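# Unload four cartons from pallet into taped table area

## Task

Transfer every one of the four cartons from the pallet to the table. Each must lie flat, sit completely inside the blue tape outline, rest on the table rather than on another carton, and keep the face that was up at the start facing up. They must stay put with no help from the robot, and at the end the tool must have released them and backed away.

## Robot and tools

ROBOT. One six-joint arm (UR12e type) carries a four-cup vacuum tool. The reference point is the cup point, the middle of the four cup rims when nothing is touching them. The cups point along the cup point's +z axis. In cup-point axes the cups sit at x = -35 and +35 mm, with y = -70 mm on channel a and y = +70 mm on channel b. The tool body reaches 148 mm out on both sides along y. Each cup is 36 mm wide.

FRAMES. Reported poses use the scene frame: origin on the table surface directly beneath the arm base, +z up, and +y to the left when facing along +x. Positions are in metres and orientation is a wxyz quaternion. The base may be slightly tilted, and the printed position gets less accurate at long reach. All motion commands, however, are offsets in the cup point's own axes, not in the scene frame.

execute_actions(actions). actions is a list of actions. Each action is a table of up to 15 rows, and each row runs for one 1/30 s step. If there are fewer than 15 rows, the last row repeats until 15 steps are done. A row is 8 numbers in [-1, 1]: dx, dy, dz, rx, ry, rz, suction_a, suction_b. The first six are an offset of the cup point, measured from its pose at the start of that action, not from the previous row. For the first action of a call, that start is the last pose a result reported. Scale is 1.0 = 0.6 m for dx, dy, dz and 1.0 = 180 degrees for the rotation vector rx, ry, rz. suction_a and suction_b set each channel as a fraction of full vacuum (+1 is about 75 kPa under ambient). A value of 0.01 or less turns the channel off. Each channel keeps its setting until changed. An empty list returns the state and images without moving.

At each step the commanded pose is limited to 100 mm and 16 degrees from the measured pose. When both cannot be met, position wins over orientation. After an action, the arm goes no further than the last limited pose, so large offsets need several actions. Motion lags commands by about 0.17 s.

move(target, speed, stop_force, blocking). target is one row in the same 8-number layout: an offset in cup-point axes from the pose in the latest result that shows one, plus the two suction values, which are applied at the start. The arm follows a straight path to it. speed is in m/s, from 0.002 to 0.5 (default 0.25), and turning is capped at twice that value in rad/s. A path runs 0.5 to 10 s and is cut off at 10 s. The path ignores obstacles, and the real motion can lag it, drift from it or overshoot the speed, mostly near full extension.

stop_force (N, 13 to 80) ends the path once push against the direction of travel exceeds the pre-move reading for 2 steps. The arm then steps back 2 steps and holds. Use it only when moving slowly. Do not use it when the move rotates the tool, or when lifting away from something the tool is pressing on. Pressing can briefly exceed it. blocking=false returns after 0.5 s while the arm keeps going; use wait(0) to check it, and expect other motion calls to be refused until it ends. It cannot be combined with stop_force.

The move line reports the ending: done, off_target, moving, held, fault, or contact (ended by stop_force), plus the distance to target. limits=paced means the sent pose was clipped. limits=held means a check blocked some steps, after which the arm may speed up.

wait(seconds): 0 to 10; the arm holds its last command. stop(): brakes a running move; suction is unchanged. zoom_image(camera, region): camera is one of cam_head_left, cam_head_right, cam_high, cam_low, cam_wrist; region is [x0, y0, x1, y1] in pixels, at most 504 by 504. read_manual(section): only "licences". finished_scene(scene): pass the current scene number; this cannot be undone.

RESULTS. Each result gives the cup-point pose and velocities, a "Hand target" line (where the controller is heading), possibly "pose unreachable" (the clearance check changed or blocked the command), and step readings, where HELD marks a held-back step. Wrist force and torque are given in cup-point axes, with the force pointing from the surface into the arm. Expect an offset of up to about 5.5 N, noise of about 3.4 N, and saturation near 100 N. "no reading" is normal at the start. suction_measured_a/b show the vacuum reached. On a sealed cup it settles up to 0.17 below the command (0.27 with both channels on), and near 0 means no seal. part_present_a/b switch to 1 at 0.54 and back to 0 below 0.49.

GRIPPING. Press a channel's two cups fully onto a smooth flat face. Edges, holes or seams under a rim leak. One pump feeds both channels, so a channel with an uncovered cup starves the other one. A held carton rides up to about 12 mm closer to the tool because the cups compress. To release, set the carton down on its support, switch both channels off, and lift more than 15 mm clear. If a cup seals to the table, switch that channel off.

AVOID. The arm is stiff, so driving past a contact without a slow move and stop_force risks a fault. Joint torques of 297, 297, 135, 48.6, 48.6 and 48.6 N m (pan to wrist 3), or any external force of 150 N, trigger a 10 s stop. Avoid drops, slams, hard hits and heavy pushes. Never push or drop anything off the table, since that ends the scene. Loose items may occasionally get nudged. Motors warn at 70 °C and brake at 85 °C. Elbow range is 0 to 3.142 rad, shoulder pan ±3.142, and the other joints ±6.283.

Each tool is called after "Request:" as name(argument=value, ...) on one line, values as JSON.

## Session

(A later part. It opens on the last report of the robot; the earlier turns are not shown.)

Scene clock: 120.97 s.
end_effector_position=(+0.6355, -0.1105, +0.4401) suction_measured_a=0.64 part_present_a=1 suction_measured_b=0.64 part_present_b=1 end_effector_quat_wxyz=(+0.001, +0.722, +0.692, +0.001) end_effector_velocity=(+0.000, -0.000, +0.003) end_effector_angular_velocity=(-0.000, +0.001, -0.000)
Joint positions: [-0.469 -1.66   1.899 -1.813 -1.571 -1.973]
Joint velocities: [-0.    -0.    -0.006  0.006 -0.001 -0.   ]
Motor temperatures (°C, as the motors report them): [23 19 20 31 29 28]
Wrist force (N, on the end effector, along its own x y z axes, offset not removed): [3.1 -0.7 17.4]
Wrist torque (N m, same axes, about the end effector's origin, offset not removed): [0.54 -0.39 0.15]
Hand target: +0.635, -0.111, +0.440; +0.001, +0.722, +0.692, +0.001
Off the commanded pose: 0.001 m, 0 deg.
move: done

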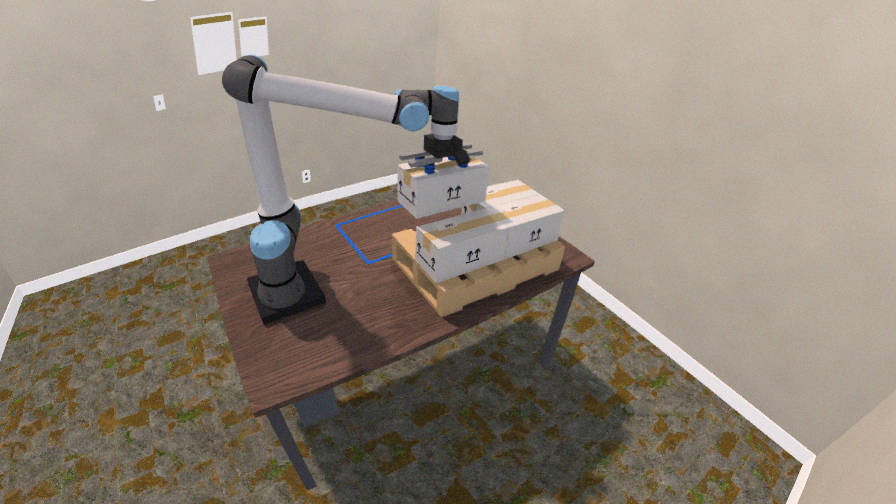

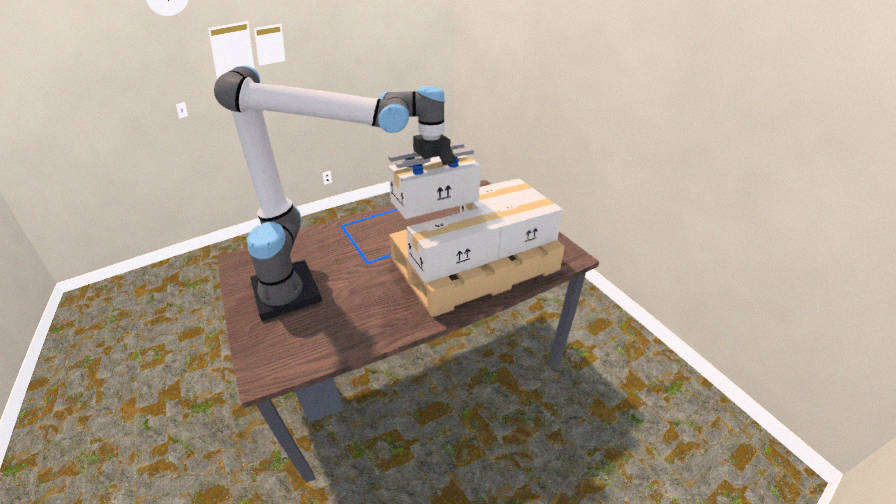

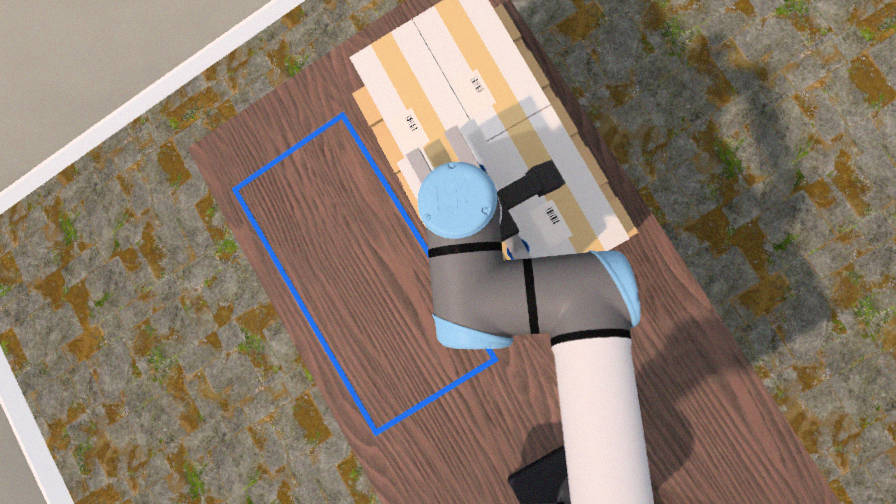

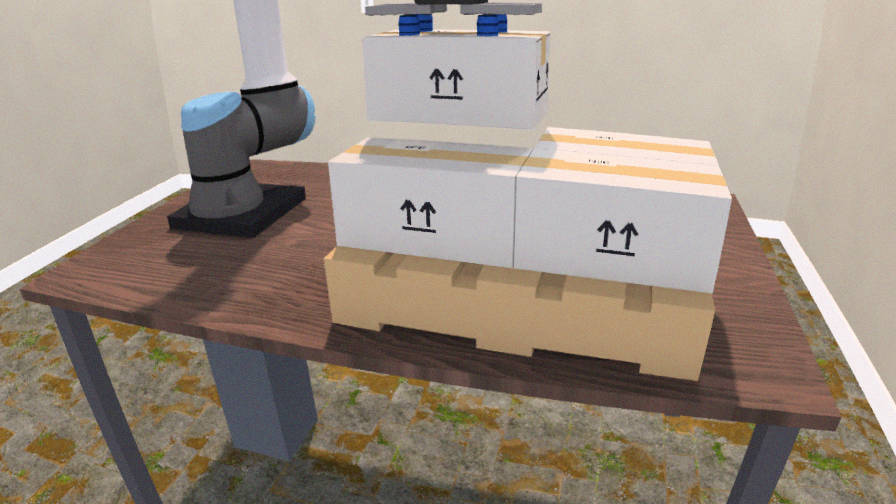

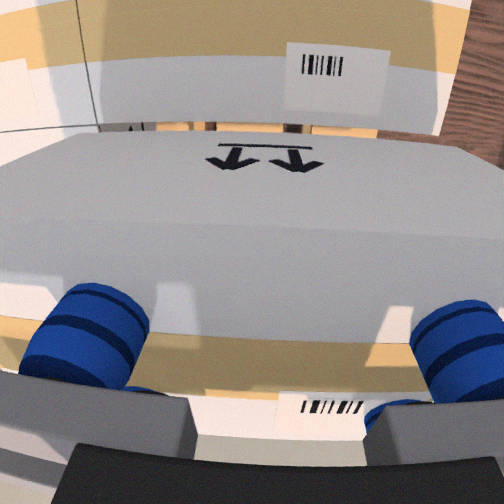

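Request:
move(target=[0.561,0.56,0,0,0,-0.514,1,1], speed=0.4)

Request:
move(target=[0,0,0.43,0,0,0,1,1], speed=0.25)

Scene clock: 134.63 s.
end_effector_position=(+0.9855, +0.2108, +0.4412) suction_measured_a=0.64 part_present_a=1 suction_measured_b=0.64 part_present_b=1 end_effector_quat_wxyz=(+0.002, +0.000, +1.000, -0.000) end_effector_velocity=(+0.002, +0.001, -0.000) end_effector_angular_velocity=(-0.001, +0.002, +0.007)
Joint positions: [ 0.014 -1.053  1.152 -1.673 -1.572 -3.104]
Joint velocities: [ 0.001  0.005 -0.009  0.005 -0.001 -0.006]
Motor temperatures (°C, as the motors report them): [23 19 20 31 29 28]
Wrist force (N, on the end effector, along its own x y z axes, offset not removed): [0.8 -2.3 21.4]
Wrist torque (N m, same axes, about the end effector's origin, offset not removed): [0.28 -0.07 0.01]
Hand target: +0.986, +0.211, +0.441; +0.002, -0.000, +1.000, -0.000
Off the commanded pose: 0.000 m, 0 deg.
move: done

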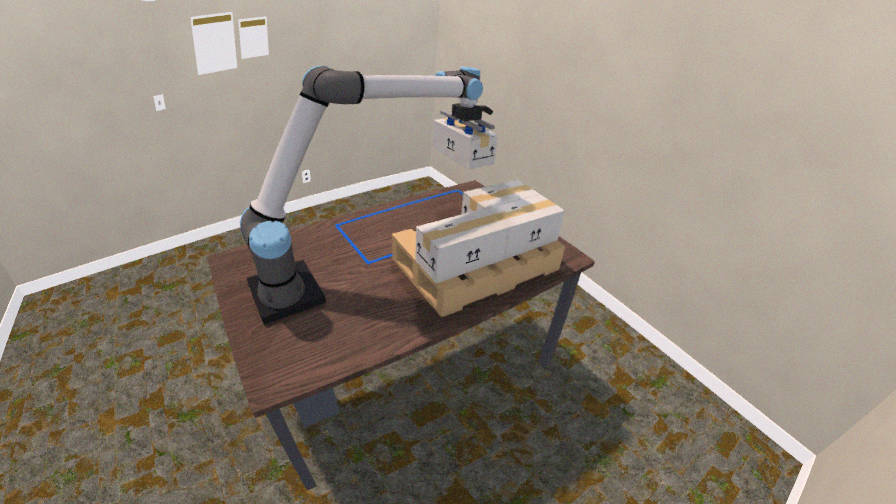

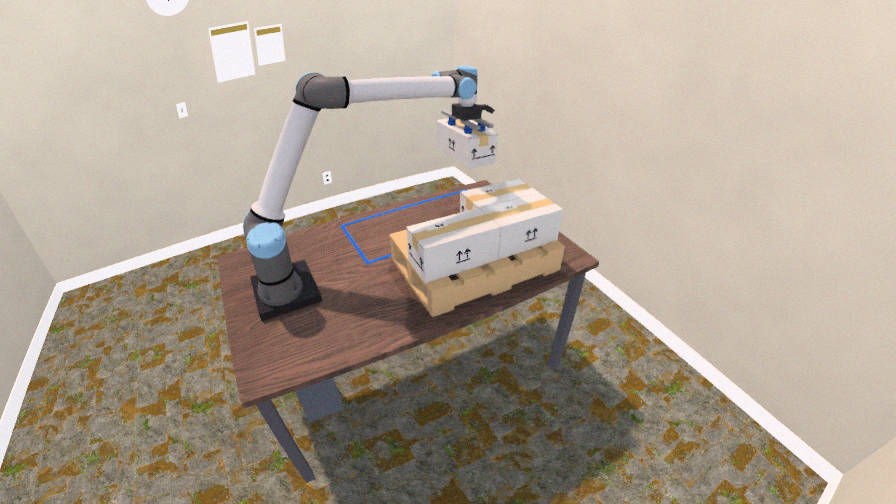

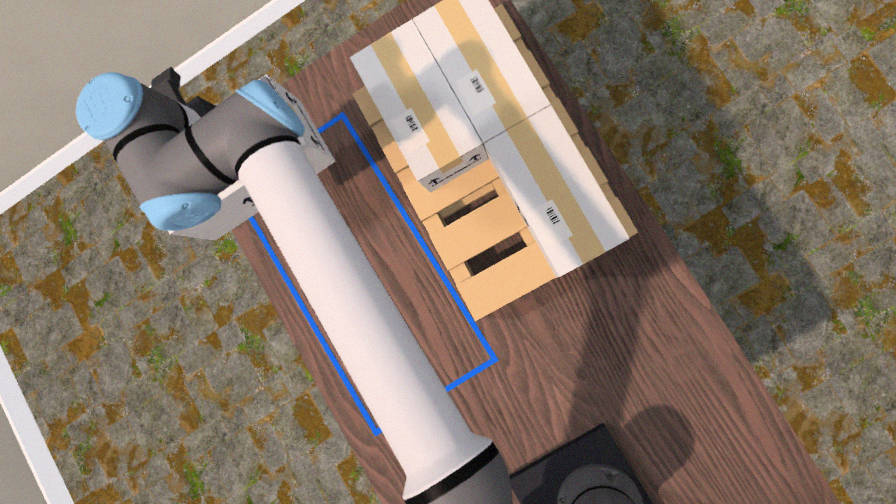

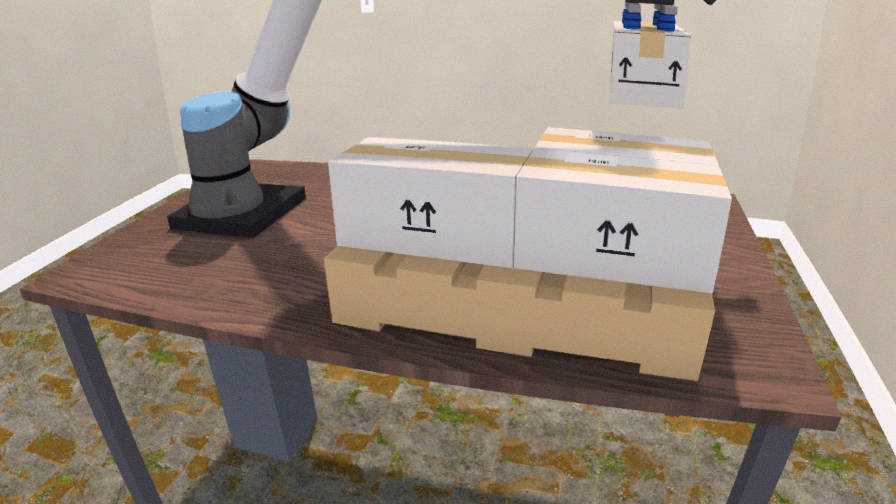

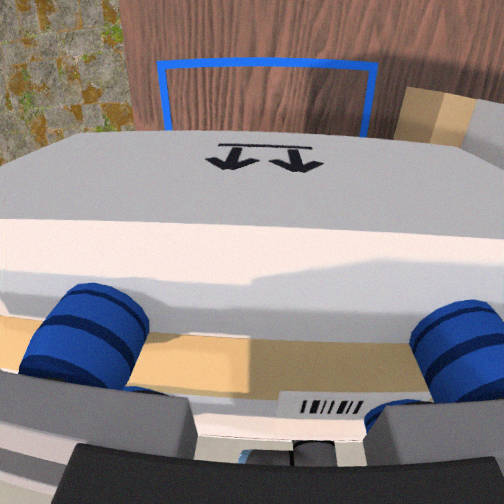

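Scene clock: 136.33 s.
end_effector_position=(+0.9862, +0.2107, +0.1836) suction_measured_a=0.64 part_present_a=1 suction_measured_b=0.64 part_present_b=1 end_effector_quat_wxyz=(+0.002, +0.000, +1.000, -0.000) end_effector_velocity=(+0.001, -0.000, -0.002) end_effector_angular_velocity=(-0.000, -0.002, -0.000)
Joint positions: [ 0.014 -0.924  1.417 -2.067 -1.572 -3.104]
Joint velocities: [-0.     0.001  0.001 -0.004 -0.    -0.   ]
Motor temperatures (°C, as the motors report them): [23 19 20 31 29 28]
Wrist force (N, on the end effector, along its own x y z axes, offset not removed): [0.1 -1.0 19.5]
Wrist torque (N m, same axes, about the end effector's origin, offset not removed): [0.34 0.03 0.13]
Hand target: +0.986, +0.211, +0.183; +0.002, +0.000, +1.000, -0.000
Off the commanded pose: 0.001 m, 0 deg.
move: done

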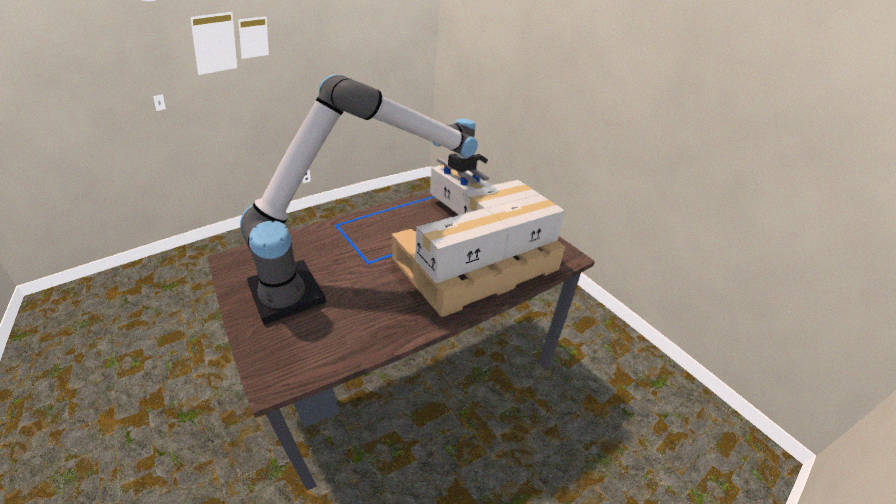

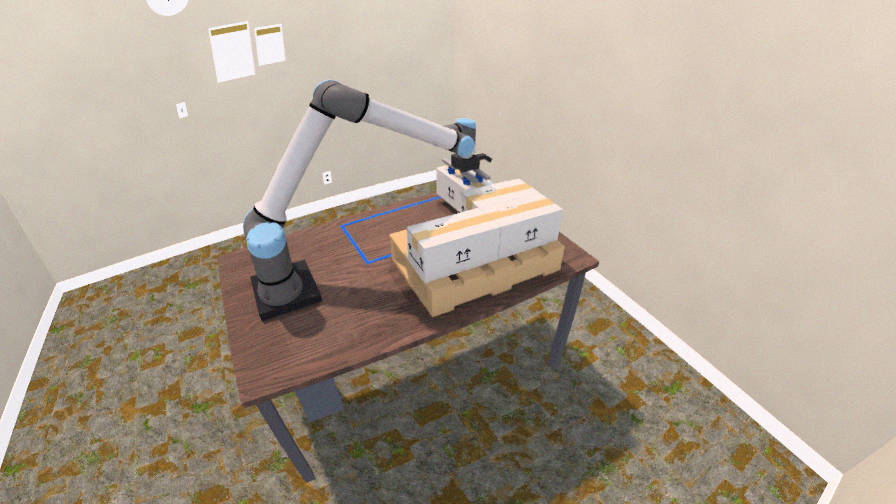

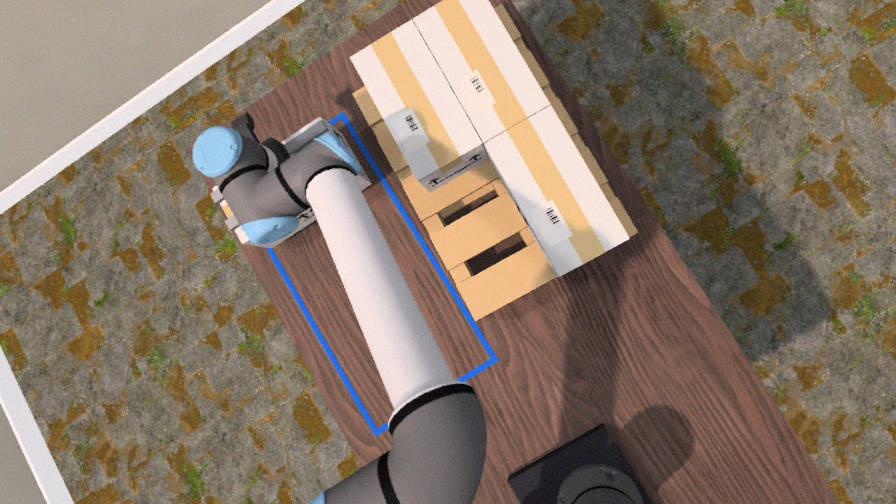

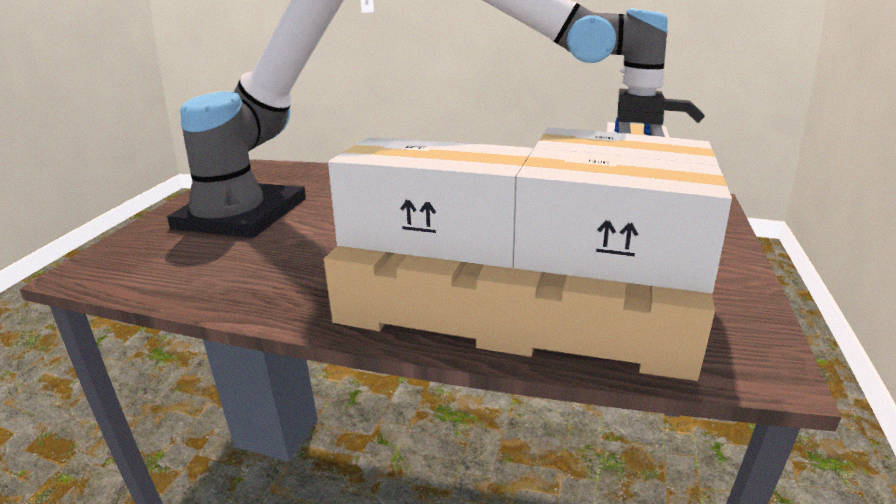

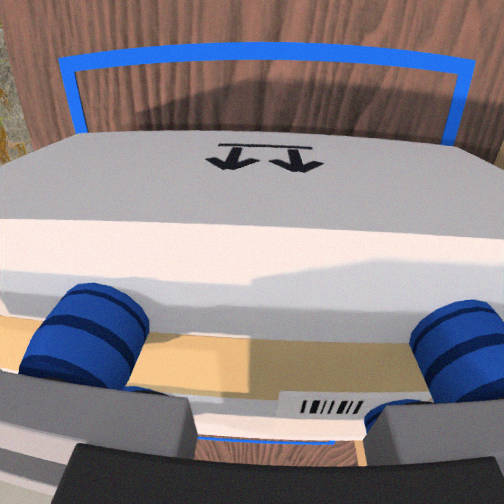

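Request:
move(target=[-0.055,0,0.035,0,0,-0.008,1,1], speed=0.08)

Scene clock: 147.00 s.
end_effector_position=(+1.0190, +0.2107, +0.1629) suction_measured_a=0.64 part_present_a=1 suction_measured_b=0.64 part_present_b=1 end_effector_quat_wxyz=(+0.002, -0.012, +1.000, -0.000) end_effector_velocity=(+0.002, -0.000, -0.001) end_effector_angular_velocity=(+0.001, +0.000, +0.001)
Joint positions: [ 0.013 -0.86   1.346 -2.06  -1.572 -3.13 ]
Joint velocities: [-0.     0.003 -0.004  0.001  0.001 -0.002]
Motor temperatures (°C, as the motors report them): [23 19 20 31 29 28]
Wrist force (N, on the end effector, along its own x y z axes, offset not removed): [-0.1 -0.4 20.3]
Wrist torque (N m, same axes, about the end effector's origin, offset not removed): [0.54 0.03 0.03]
Hand target: +1.019, +0.211, +0.163; +0.002, -0.012, +1.000, -0.000
Off the commanded pose: 0.000 m, 0 deg.
move: done

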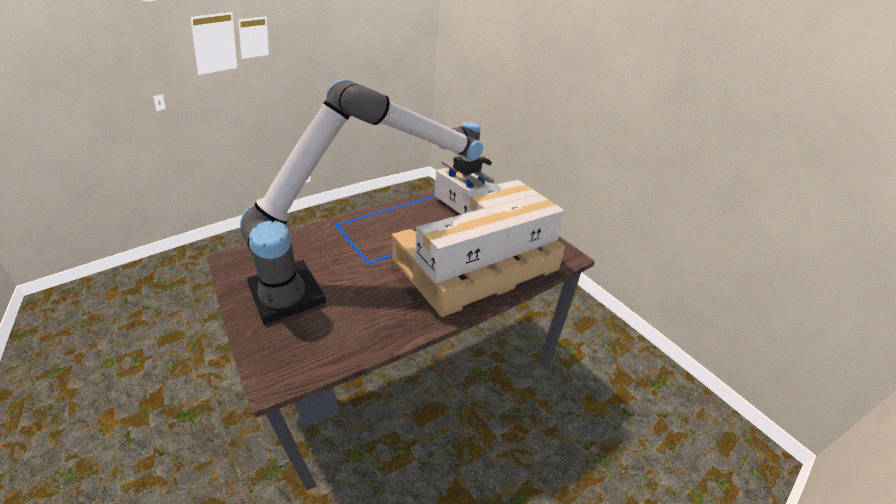

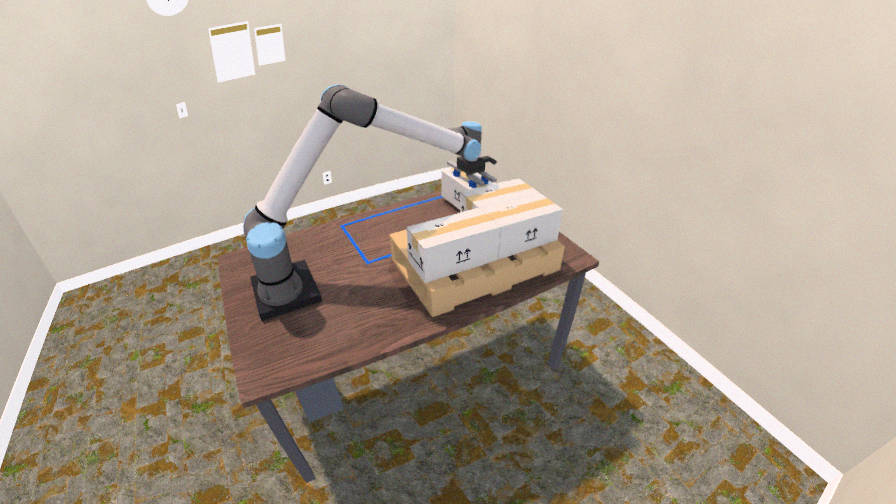

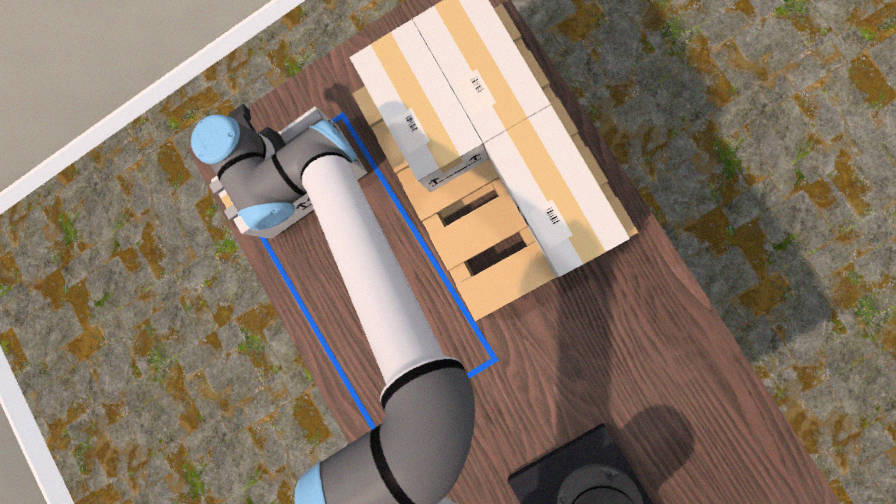

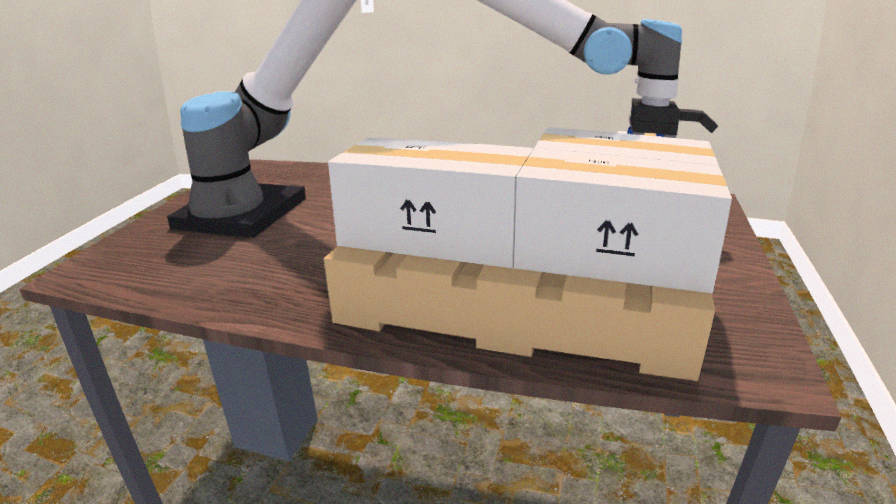

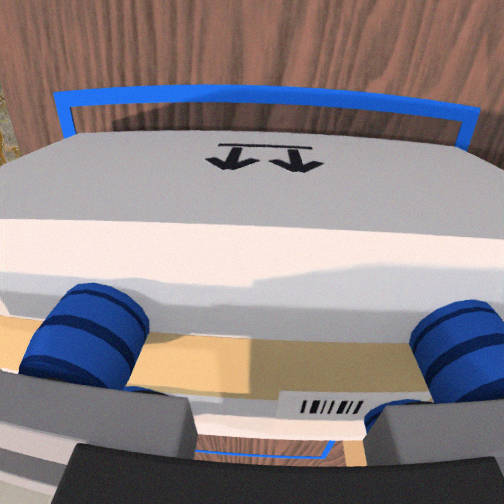

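Request:
move(target=[0,0,0.05,0,0,0,1,1], speed=0.004, stop_force=14)

Scene clock: 158.10 s.
end_effector_position=(+1.0191, +0.2107, +0.1380) suction_measured_a=0.64 part_present_a=1 suction_measured_b=0.64 part_present_b=1 end_effector_quat_wxyz=(+0.002, -0.012, +1.000, -0.000) end_effector_velocity=(-0.001, -0.002, +0.000) end_effector_angular_velocity=(-0.000, +0.002, -0.001)
Joint positions: [ 0.013 -0.84   1.359 -2.093 -1.572 -3.13 ]
Joint velocities: [-0.001 -0.001  0.001  0.002 -0.     0.   ]
Motor temperatures (°C, as the motors report them): [23 19 20 31 29 28]
Wrist force (N, on the end effector, along its own x y z axes, offset not removed): [3.3 -2.4 -7.1]
Wrist torque (N m, same axes, about the end effector's origin, offset not removed): [-0.98 0.35 -0.16]
Hand target: +1.019, +0.211, +0.138; +0.002, -0.012, +1.000, -0.000
Off the commanded pose: 0.005 m, 0 deg.
move: contact

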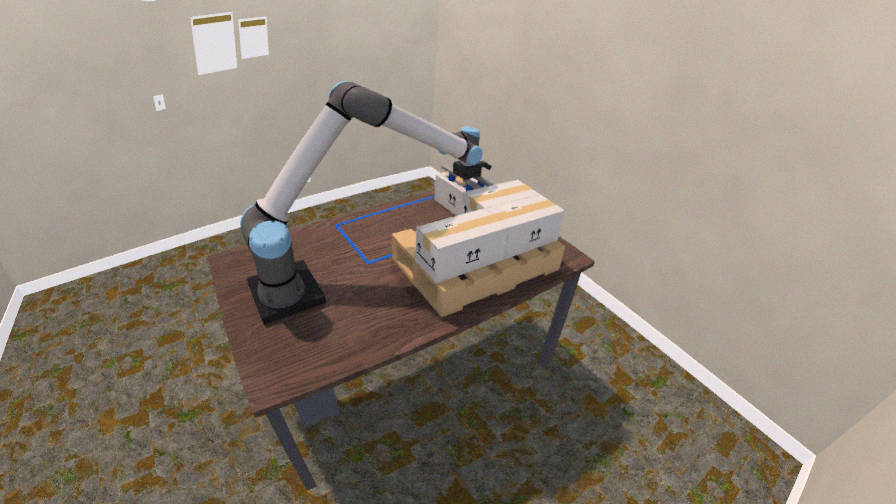

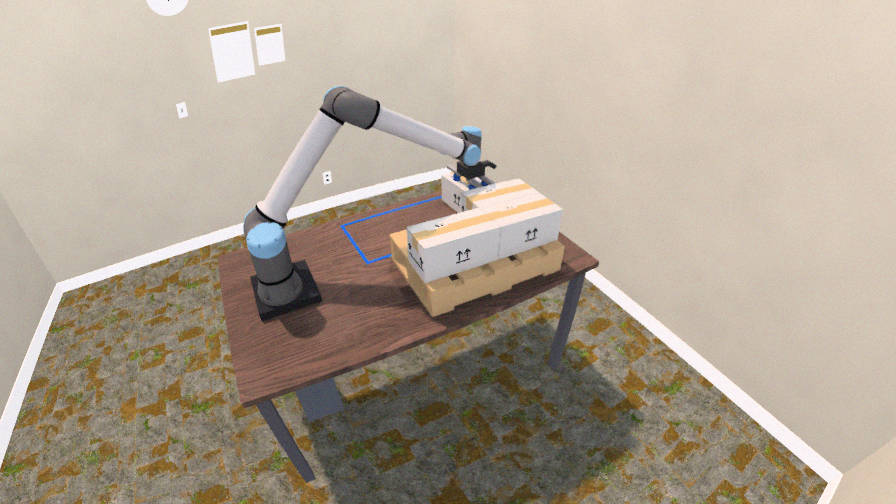

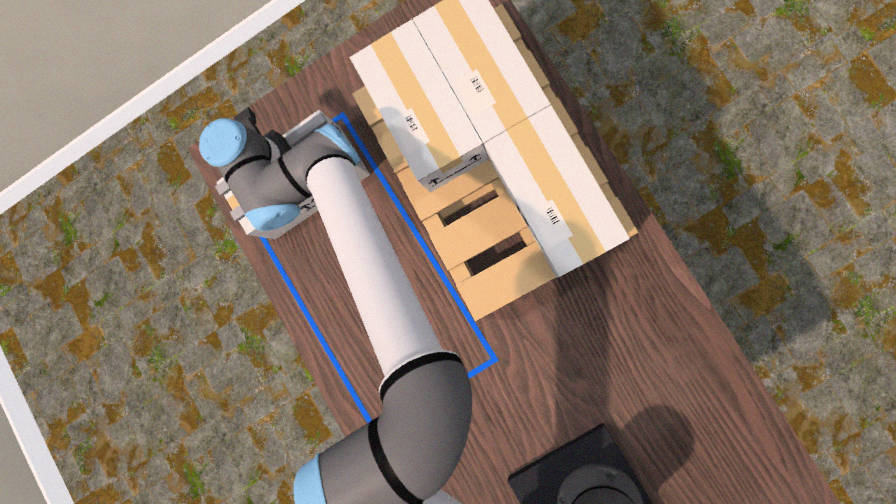

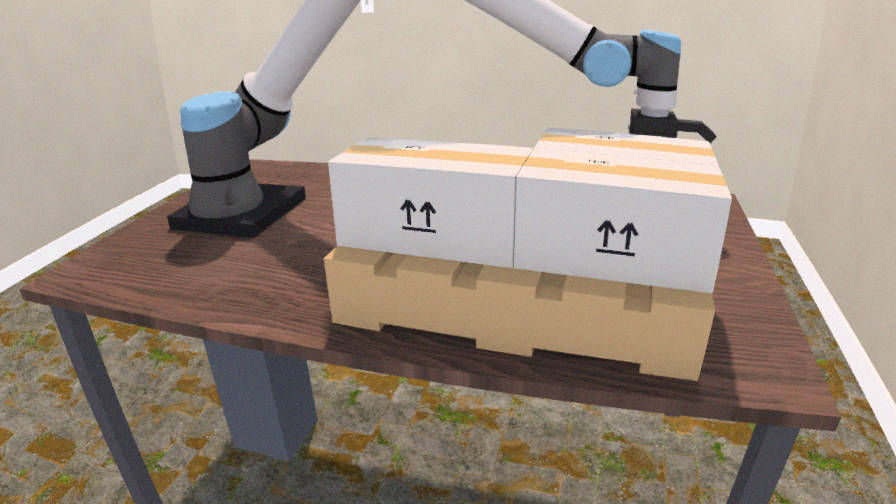

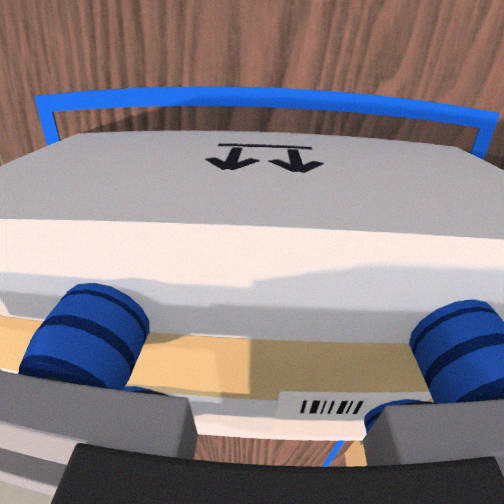

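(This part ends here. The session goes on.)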